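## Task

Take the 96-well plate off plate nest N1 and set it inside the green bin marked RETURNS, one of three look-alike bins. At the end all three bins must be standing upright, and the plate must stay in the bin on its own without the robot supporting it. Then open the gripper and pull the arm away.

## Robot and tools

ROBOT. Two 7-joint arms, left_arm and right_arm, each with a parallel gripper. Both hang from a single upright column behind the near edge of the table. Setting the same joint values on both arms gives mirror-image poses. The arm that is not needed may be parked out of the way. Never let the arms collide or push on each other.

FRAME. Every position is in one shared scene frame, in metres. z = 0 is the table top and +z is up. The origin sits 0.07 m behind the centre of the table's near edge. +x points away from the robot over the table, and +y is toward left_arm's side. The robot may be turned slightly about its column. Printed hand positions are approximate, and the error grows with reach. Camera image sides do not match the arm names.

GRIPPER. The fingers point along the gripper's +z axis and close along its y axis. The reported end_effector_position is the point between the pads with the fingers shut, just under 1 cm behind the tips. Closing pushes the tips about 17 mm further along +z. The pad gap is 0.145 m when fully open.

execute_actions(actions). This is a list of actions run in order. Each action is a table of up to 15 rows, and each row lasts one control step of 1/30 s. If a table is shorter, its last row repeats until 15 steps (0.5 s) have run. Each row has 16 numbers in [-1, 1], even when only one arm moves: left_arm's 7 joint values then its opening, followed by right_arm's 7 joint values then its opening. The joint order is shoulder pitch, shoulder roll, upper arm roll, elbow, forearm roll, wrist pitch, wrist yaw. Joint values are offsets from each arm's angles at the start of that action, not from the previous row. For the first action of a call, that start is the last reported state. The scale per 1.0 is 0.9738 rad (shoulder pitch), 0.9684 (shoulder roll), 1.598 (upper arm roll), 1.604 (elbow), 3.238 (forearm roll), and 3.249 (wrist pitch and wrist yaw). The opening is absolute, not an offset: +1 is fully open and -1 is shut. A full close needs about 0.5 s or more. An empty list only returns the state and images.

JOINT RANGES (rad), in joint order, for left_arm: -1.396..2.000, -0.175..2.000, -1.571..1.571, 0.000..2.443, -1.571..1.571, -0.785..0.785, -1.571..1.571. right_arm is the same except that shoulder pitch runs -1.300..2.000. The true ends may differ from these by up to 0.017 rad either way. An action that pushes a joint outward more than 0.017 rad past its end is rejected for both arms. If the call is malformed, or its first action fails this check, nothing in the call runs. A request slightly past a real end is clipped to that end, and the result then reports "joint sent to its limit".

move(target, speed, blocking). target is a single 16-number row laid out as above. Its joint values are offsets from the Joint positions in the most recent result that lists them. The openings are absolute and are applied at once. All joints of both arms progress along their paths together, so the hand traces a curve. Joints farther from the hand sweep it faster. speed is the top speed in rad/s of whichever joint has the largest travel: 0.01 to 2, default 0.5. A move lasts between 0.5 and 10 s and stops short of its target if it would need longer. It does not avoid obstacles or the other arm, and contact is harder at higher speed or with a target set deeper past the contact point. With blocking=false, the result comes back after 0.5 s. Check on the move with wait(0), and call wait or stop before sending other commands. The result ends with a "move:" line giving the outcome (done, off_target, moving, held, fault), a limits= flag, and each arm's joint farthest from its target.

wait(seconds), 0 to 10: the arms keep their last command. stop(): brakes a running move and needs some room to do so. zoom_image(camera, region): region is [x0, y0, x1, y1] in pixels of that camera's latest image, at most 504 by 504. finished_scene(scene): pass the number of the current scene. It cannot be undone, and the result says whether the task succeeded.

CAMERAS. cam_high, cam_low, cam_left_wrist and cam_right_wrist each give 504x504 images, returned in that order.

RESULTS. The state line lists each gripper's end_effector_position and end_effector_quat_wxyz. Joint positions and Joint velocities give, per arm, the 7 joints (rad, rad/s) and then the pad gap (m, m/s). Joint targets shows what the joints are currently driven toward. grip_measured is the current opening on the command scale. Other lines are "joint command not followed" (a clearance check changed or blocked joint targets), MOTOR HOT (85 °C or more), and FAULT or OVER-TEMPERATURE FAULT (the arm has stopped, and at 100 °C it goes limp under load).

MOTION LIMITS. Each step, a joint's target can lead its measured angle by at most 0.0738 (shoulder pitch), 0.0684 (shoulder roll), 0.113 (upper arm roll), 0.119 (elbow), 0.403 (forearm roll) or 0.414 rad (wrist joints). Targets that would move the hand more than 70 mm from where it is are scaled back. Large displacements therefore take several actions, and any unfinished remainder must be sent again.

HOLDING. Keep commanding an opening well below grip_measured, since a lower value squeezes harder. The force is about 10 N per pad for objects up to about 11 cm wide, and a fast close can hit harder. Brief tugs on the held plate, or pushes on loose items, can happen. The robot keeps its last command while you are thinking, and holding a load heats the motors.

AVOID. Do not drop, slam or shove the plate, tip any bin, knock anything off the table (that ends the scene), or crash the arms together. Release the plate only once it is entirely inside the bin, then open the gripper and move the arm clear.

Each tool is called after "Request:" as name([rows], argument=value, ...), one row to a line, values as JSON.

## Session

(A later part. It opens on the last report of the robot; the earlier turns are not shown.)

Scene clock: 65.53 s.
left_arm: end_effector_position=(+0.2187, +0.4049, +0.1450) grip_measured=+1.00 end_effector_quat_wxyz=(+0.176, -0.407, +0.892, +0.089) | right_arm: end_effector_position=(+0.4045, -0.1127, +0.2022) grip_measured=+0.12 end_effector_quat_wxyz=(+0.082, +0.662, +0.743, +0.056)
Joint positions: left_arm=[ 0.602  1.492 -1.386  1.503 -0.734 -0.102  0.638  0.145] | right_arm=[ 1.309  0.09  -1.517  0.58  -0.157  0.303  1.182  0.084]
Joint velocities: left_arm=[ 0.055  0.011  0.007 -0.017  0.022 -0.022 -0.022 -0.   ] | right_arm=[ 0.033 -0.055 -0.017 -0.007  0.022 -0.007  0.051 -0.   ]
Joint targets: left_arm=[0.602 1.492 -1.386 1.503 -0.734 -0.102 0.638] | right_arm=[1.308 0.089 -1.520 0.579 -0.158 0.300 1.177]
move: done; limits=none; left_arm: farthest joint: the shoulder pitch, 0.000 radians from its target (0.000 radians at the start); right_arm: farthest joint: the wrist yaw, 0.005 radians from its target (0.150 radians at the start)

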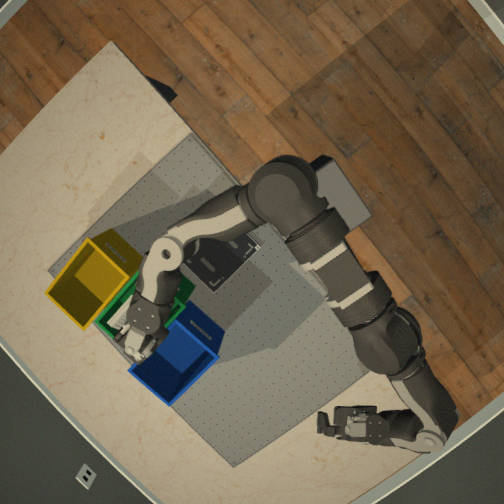

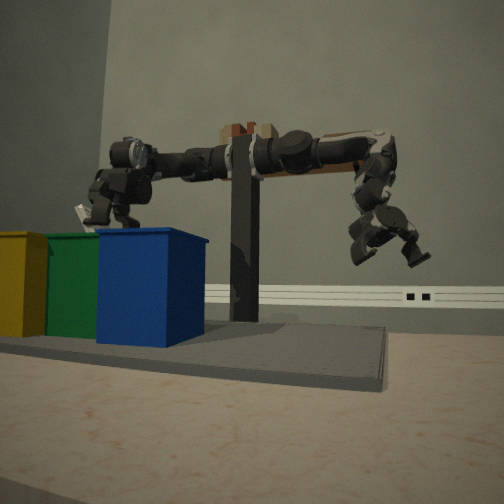

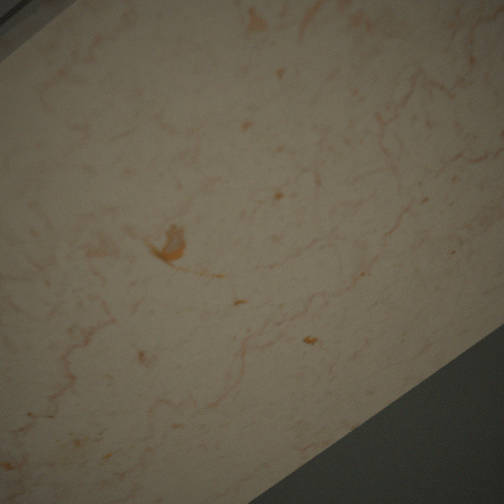

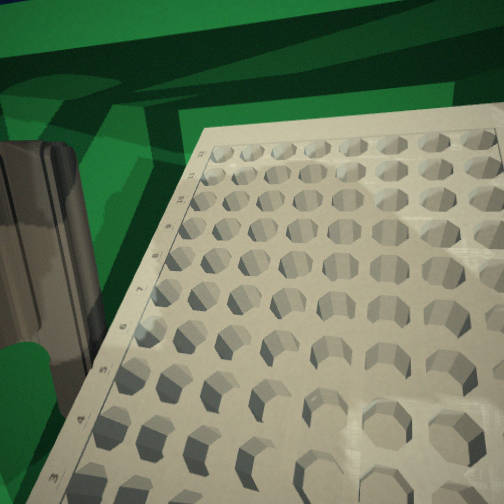

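Request:
move(target=[0,0,0,0,0,0,0,1, -0.0863,-0.0341,-0.0025,-0.0599,-0.0052,-0.0175,-0.0345,-0.4], speed=0.15)

Scene clock: 68.30 s.
left_arm: end_effector_position=(+0.2187, +0.4049, +0.1450) grip_measured=+1.00 end_effector_quat_wxyz=(+0.176, -0.407, +0.892, +0.089) | right_arm: end_effector_position=(+0.4032, -0.1178, +0.1672) grip_measured=+0.12 end_effector_quat_wxyz=(+0.089, +0.661, +0.742, +0.062)
Joint positions: left_arm=[ 0.602  1.492 -1.386  1.503 -0.734 -0.102  0.638  0.145] | right_arm=[ 1.226  0.058 -1.518  0.485 -0.171  0.249  1.076  0.084]
Joint velocities: left_arm=[-0.033 -0.055  0.002  0.012 -0.022  0.022  0.007  0.   ] | right_arm=[-0.011 -0.011 -0.002  0.002  0.007 -0.081 -0.066 -0.   ]
Joint targets: left_arm=[0.602 1.492 -1.386 1.503 -0.734 -0.102 0.638] | right_arm=[1.225 0.057 -1.521 0.484 -0.173 0.246 1.070]
move: done; limits=none; left_arm: farthest joint: the shoulder pitch, 0.000 radians from its target (0.000 radians at the start); right_arm: farthest joint: the wrist yaw, 0.006 radians from its target (0.112 radians at the start)

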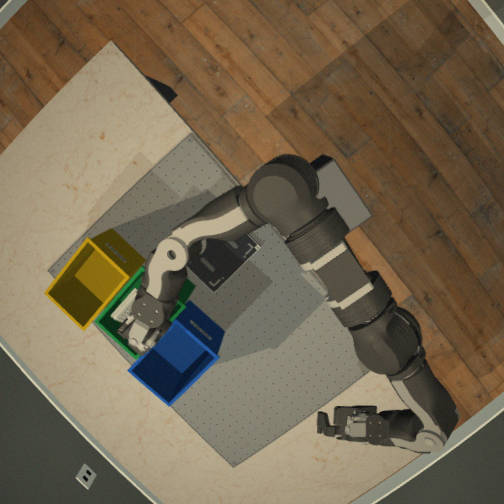

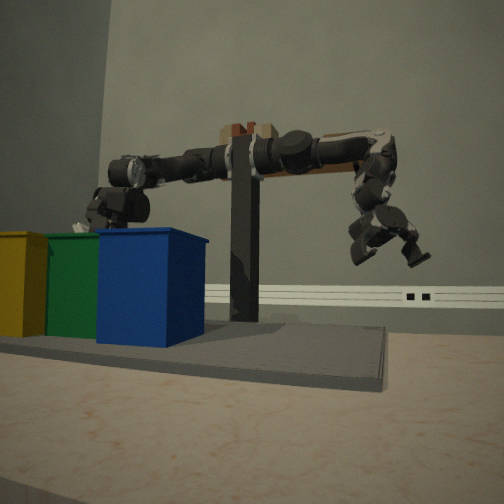

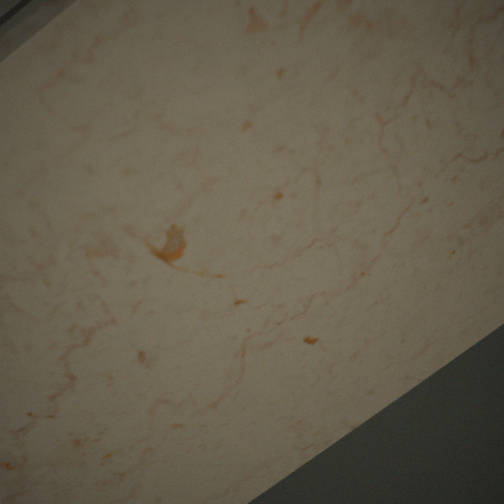

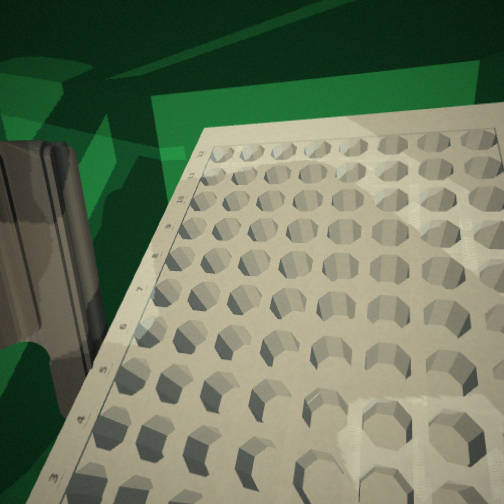

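Request:
zoom_image(camera="cam_high", region=[80, 260, 200, 380])

Request:
zoom_image(camera="cam_low", region=[50, 160, 170, 280])

Region (80, 260, 200, 380) of cam_high's 504x504 image, scaled by 4.200, with more detail than that image has.

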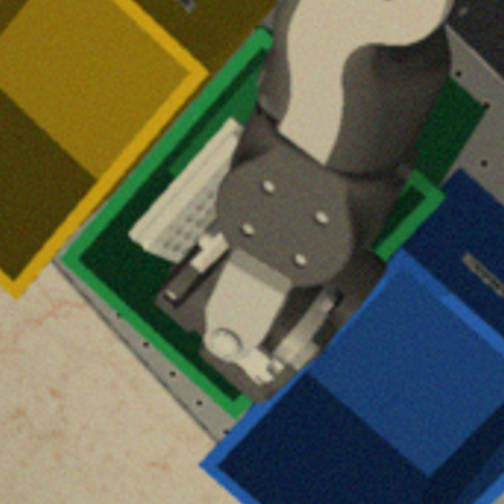

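Region (50, 160, 170, 280) of cam_low's 504x504 image, scaled by 4.200, with more detail than that image has.

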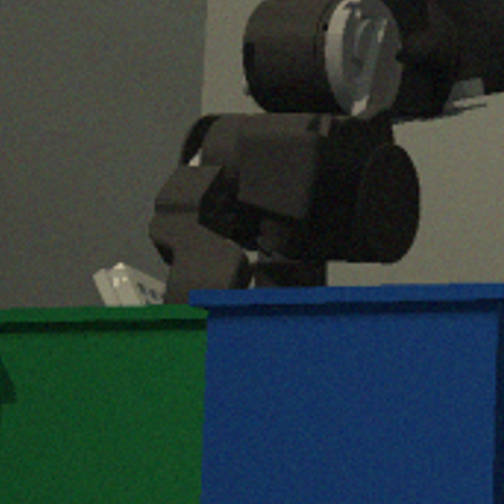

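Request:
move(target=[0,0,0,0,0,0,0,1, -0.0606,-0.0723,-0.0019,-0.0941,-0.0028,-0.0228,-0.0292,-0.4], speed=0.15)

Scene clock: 70.27 s.
left_arm: end_effector_position=(+0.2187, +0.4049, +0.1450) grip_measured=+1.00 end_effector_quat_wxyz=(+0.176, -0.407, +0.892, +0.089) | right_arm: end_effector_position=(+0.4037, -0.1183, +0.1419) grip_measured=+0.12 end_effector_quat_wxyz=(+0.095, +0.661, +0.741, +0.068)
Joint positions: left_arm=[ 0.602  1.492 -1.386  1.503 -0.734 -0.102  0.638  0.145] | right_arm=[ 1.17  -0.011 -1.518  0.335 -0.179  0.178  0.986  0.084]
Joint velocities: left_arm=[-0.011 -0.033 -0.002 -0.012 -0.037  0.051 -0.022  0.   ] | right_arm=[ 0.011  0.033  0.007 -0.002  0.007  0.037  0.022  0.   ]
Joint targets: left_arm=[0.602 1.492 -1.386 1.503 -0.734 -0.102 0.638] | right_arm=[1.167 -0.012 -1.521 0.334 -0.181 0.175 0.981]
move: done; limits=none; left_arm: farthest joint: the shoulder pitch, 0.000 radians from its target (0.000 radians at the start); right_arm: farthest joint: the wrist yaw, 0.005 radians from its target (0.095 radians at the start)

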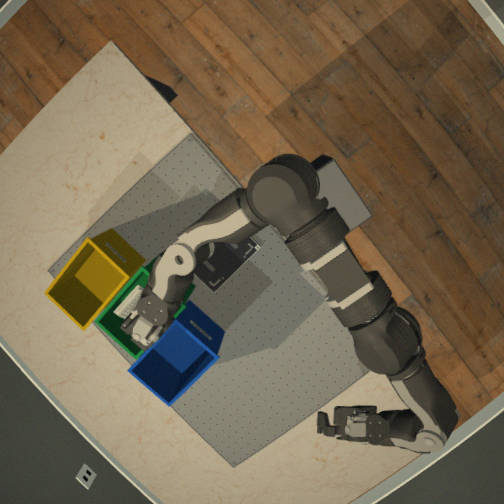

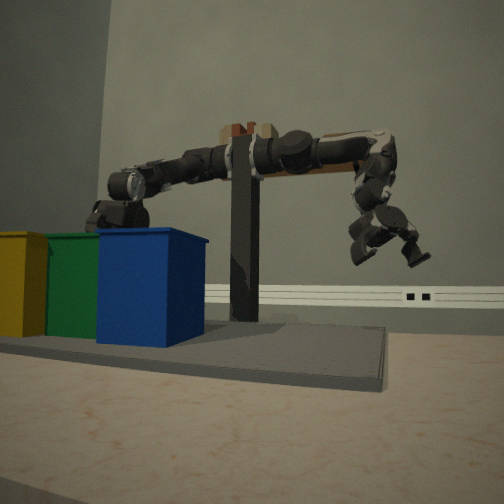

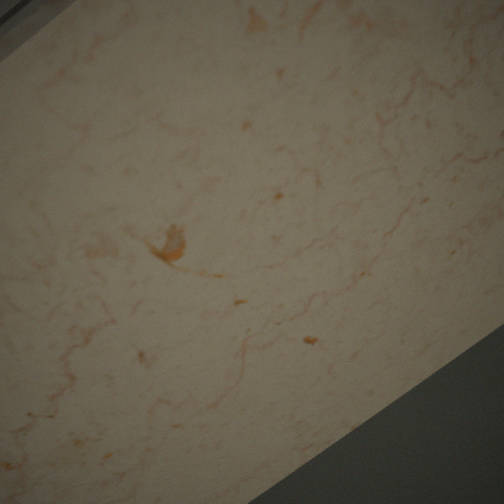

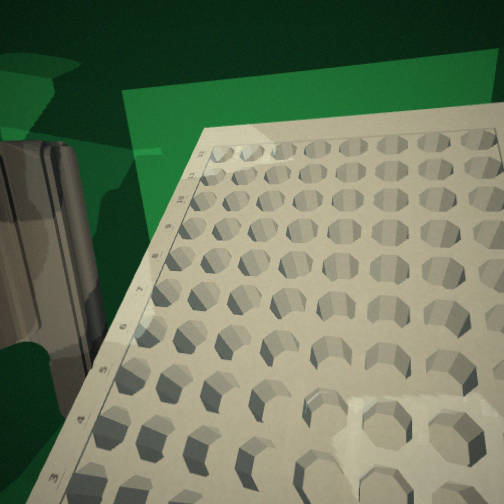

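Request:
zoom_image(camera="cam_low", region=[50, 160, 170, 280])

Request:
zoom_image(camera="cam_high", region=[90, 250, 210, 370])

Region (50, 160, 170, 280) of cam_low's 504x504 image, scaled by 4.200, with more detail than that image has.

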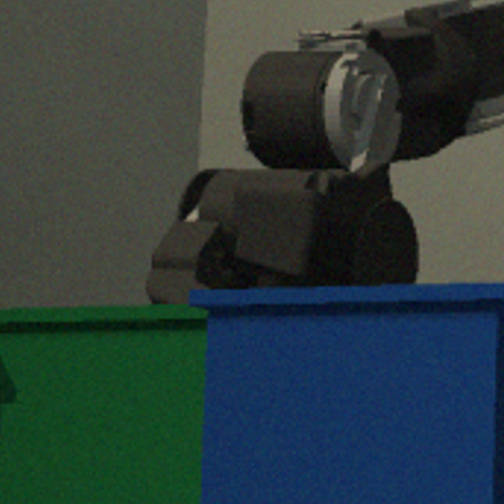

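Region (90, 250, 210, 370) of cam_high's 504x504 image, scaled by 4.200, with more detail than that image has.

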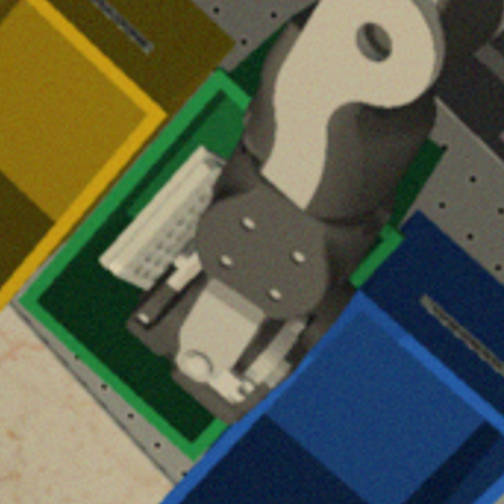

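Request:
move(target=[0,0,0,0,0,0,0,1, -0.0072,0.0010,-0.0013,-0.0243,0.0142,-0.0219,-0.0065,-0.4], speed=0.12)

Scene clock: 71.83 s.
left_arm: end_effector_position=(+0.2187, +0.4049, +0.1450) grip_measured=+1.00 end_effector_quat_wxyz=(+0.176, -0.407, +0.892, +0.089) | right_arm: end_effector_position=(+0.4039, -0.1178, +0.1391) grip_measured=+0.12 end_effector_quat_wxyz=(+0.075, +0.659, +0.743, +0.086)
Joint positions: left_arm=[ 0.602  1.492 -1.386  1.503 -0.734 -0.102  0.638  0.145] | right_arm=[ 1.168 -0.011 -1.518  0.297 -0.134  0.11   0.971  0.084]
Joint velocities: left_arm=[-0.033 -0.033 -0.012 -0.022 -0.022 -0.022 -0.037  0.   ] | right_arm=[-0.011 -0.077  0.002 -0.012 -0.051  0.037  0.037  0.   ]
Joint targets: left_arm=[0.602 1.492 -1.386 1.503 -0.734 -0.102 0.638] | right_arm=[1.163 -0.010 -1.520 0.296 -0.133 0.107 0.966]
move: done; limits=none; left_arm: farthest joint: the shoulder pitch, 0.000 radians from its target (0.000 radians at the start); right_arm: farthest joint: the wrist yaw, 0.006 radians from its target (0.022 radians at the start)

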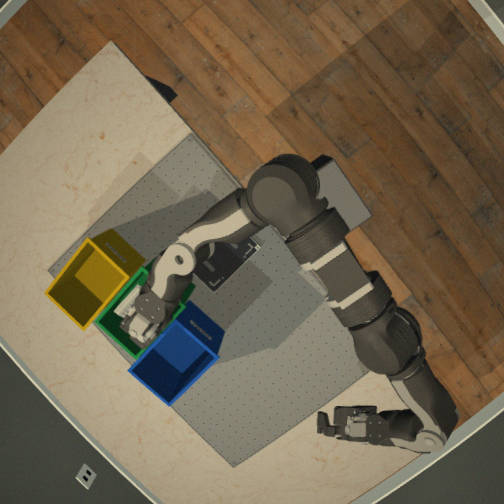

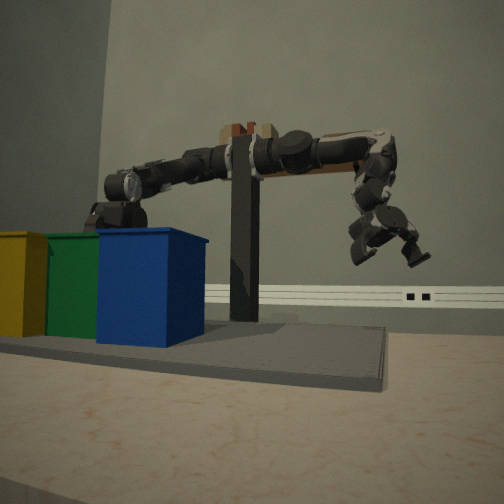

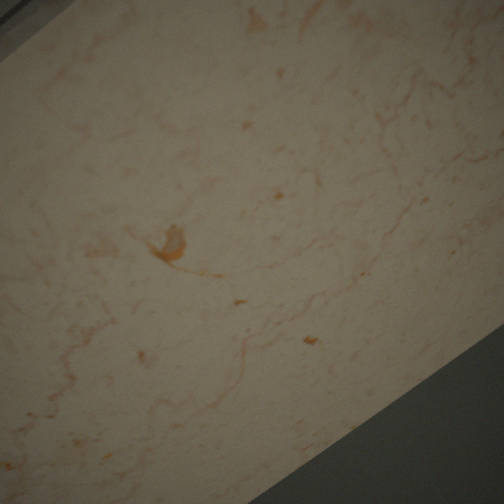

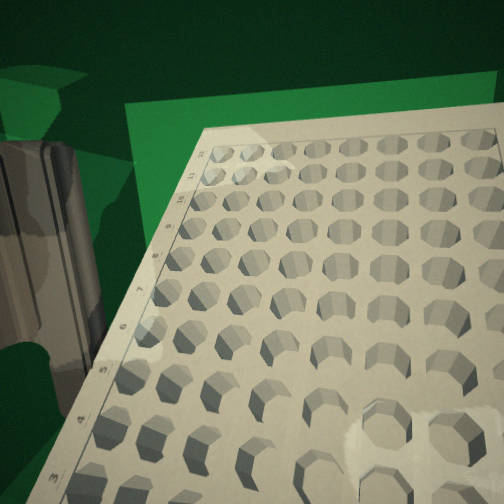

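Request:
execute_actions([
  [[0,0,0,0,0,0,0,1, 0,0,0,0,0,0,0,0.22]],
])

Scene clock: 72.43 s.
left_arm: end_effector_position=(+0.2187, +0.4049, +0.1450) grip_measured=+1.00 end_effector_quat_wxyz=(+0.176, -0.407, +0.892, +0.089) | right_arm: end_effector_position=(+0.4039, -0.1178, +0.1391) grip_measured=+0.22 end_effector_quat_wxyz=(+0.075, +0.659, +0.743, +0.086)
Joint positions: left_arm=[ 0.602  1.492 -1.386  1.503 -0.734 -0.102  0.638  0.145] | right_arm=[ 1.168 -0.011 -1.518  0.297 -0.134  0.11   0.971  0.092]
Joint velocities: left_arm=[-0.055 -0.011  0.002 -0.022 -0.007  0.007  0.051  0.   ] | right_arm=[ 0.033 -0.033 -0.007 -0.007  0.081 -0.037 -0.051 -0.   ]
Joint targets: left_arm=[0.602 1.492 -1.386 1.503 -0.734 -0.102 0.638] | right_arm=[1.168 -0.011 -1.518 0.297 -0.134 0.110 0.971]

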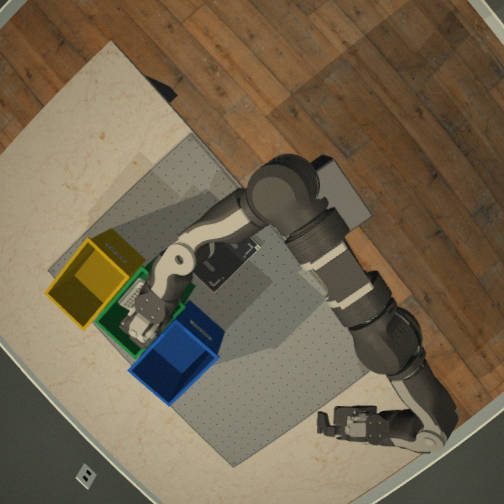

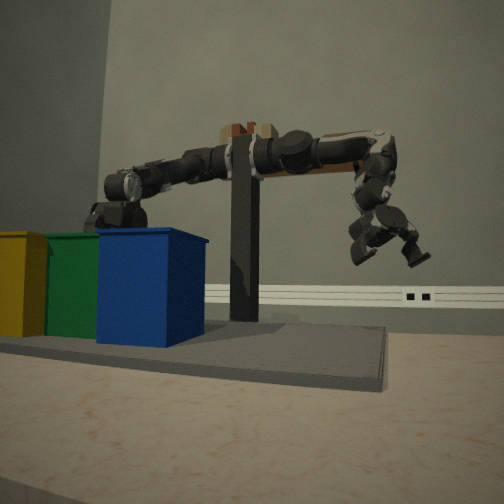

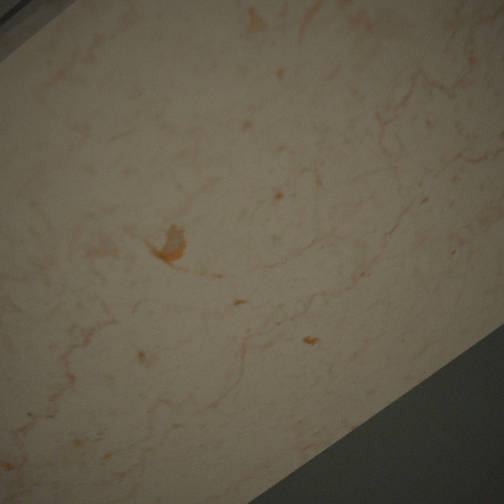

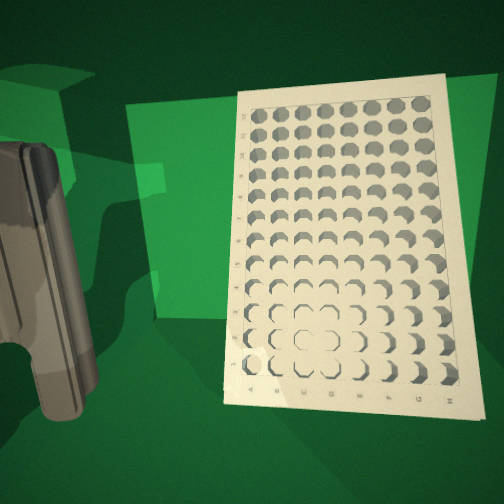

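Request:
move(target=[0,0,0,0,0,0,0,1, 0.271,0.1921,0,0.2824,-0.0012,0.0813,0.1100,0.22], speed=0.35)

Scene clock: 74.60 s.
left_arm: end_effector_position=(+0.2187, +0.4049, +0.1450) grip_measured=+1.00 end_effector_quat_wxyz=(+0.176, -0.407, +0.892, +0.089) | right_arm: end_effector_position=(+0.4007, -0.1160, +0.2551) grip_measured=+0.22 end_effector_quat_wxyz=(+0.080, +0.660, +0.745, +0.051)
Joint positions: left_arm=[ 0.602  1.492 -1.386  1.503 -0.734 -0.102  0.638  0.145] | right_arm=[ 1.434  0.174 -1.518  0.749 -0.138  0.371  1.323  0.092]
Joint velocities: left_arm=[-0.011 -0.099  0.002  0.002  0.037  0.007  0.022  0.   ] | right_arm=[-0.077  0.099 -0.007 -0.012 -0.007  0.051 -0.125 -0.   ]
Joint targets: left_arm=[0.602 1.492 -1.386 1.503 -0.734 -0.102 0.638] | right_arm=[1.431 0.175 -1.518 0.749 -0.138 0.375 1.329]
move: done; limits=none; left_arm: farthest joint: the shoulder pitch, 0.000 radians from its target (0.000 radians at the start); right_arm: farthest joint: the wrist yaw, 0.005 radians from its target (0.357 radians at the start)

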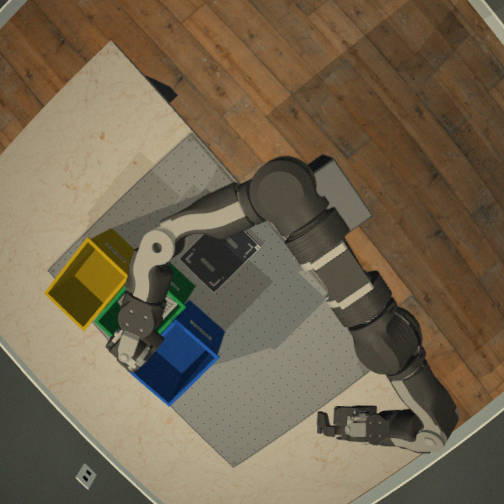

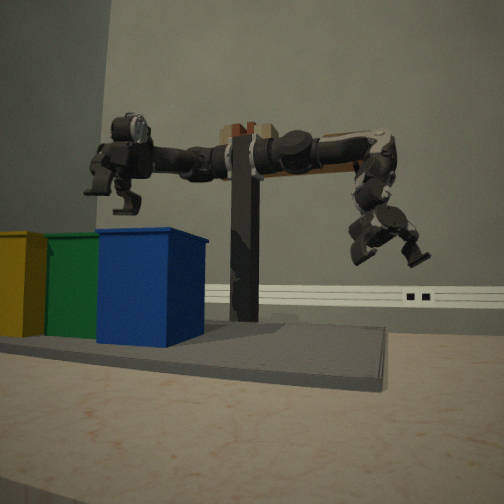

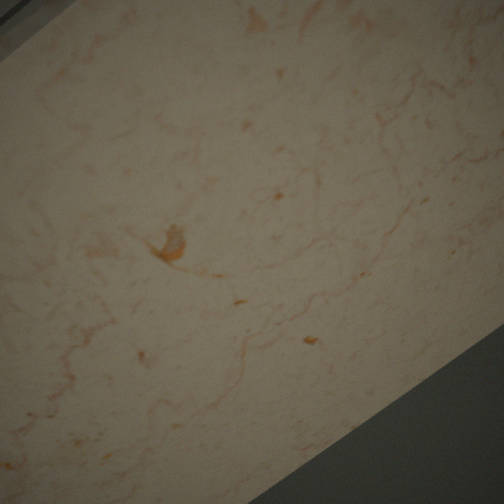

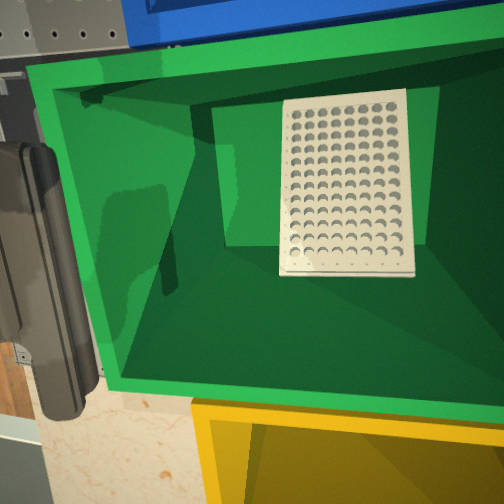

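Request:
move(target=[0,0,0,0,0,0,0,1, -0.0144,0.6464,0.0113,0.8111,0.0735,-0.0372,-0.2541,0.22], speed=0.9)

Scene clock: 76.73 s.
left_arm: end_effector_position=(+0.2187, +0.4049, +0.1450) grip_measured=+1.00 end_effector_quat_wxyz=(+0.176, -0.407, +0.892, +0.089) | right_arm: end_effector_position=(+0.2674, -0.0064, +0.3594) grip_measured=+0.22 end_effector_quat_wxyz=(+0.077, +0.332, +0.802, +0.491)
Joint positions: left_arm=[ 0.602  1.492 -1.386  1.503 -0.734 -0.102  0.638  0.145] | right_arm=[ 1.424  0.799 -1.505  2.051  0.098  0.253  0.503  0.092]
Joint velocities: left_arm=[-0.033  0.011 -0.002 -0.007  0.022 -0.051  0.022  0.   ] | right_arm=[ 0.077 -0.033 -0.007  0.012  0.066 -0.007  0.007 -0.   ]
Joint targets: left_arm=[0.602 1.492 -1.386 1.503 -0.734 -0.102 0.638] | right_arm=[1.420 0.800 -1.500 2.050 0.100 0.250 0.498]
move: done; limits=none; left_arm: farthest joint: the shoulder pitch, 0.000 radians from its target (0.000 radians at the start); right_arm: farthest joint: the upper arm roll, 0.005 radians from its target (0.018 radians at the start)

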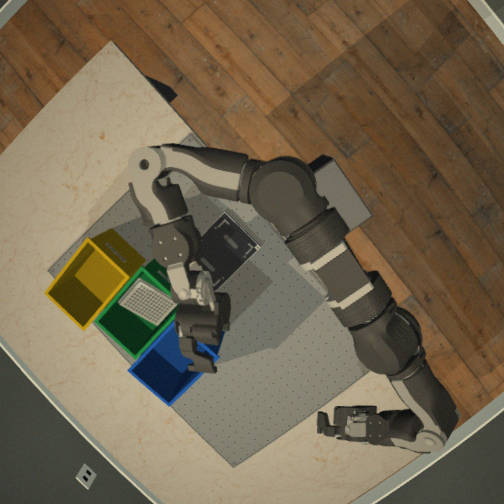

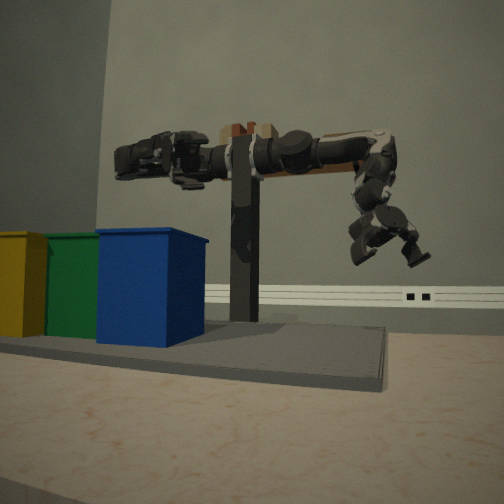

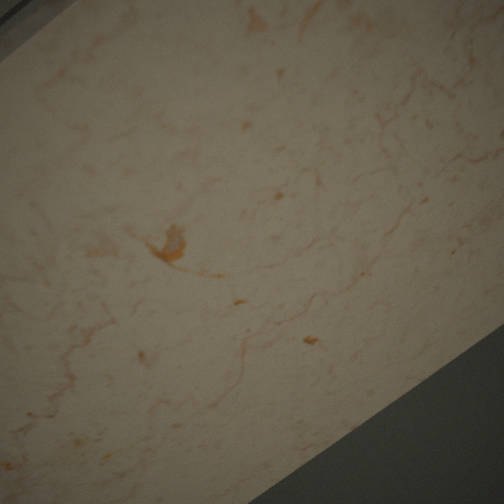

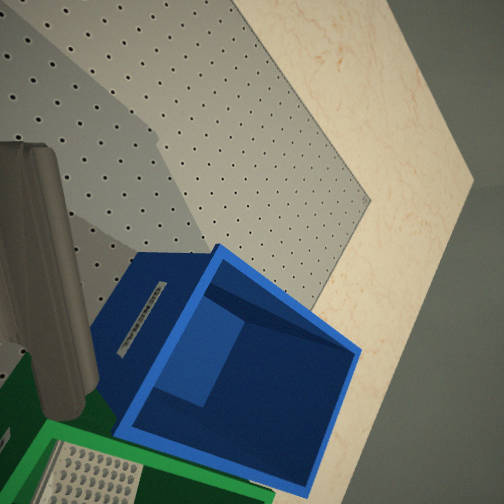

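Request:
finished_scene(scene=2)

The scene is finished: the task was done.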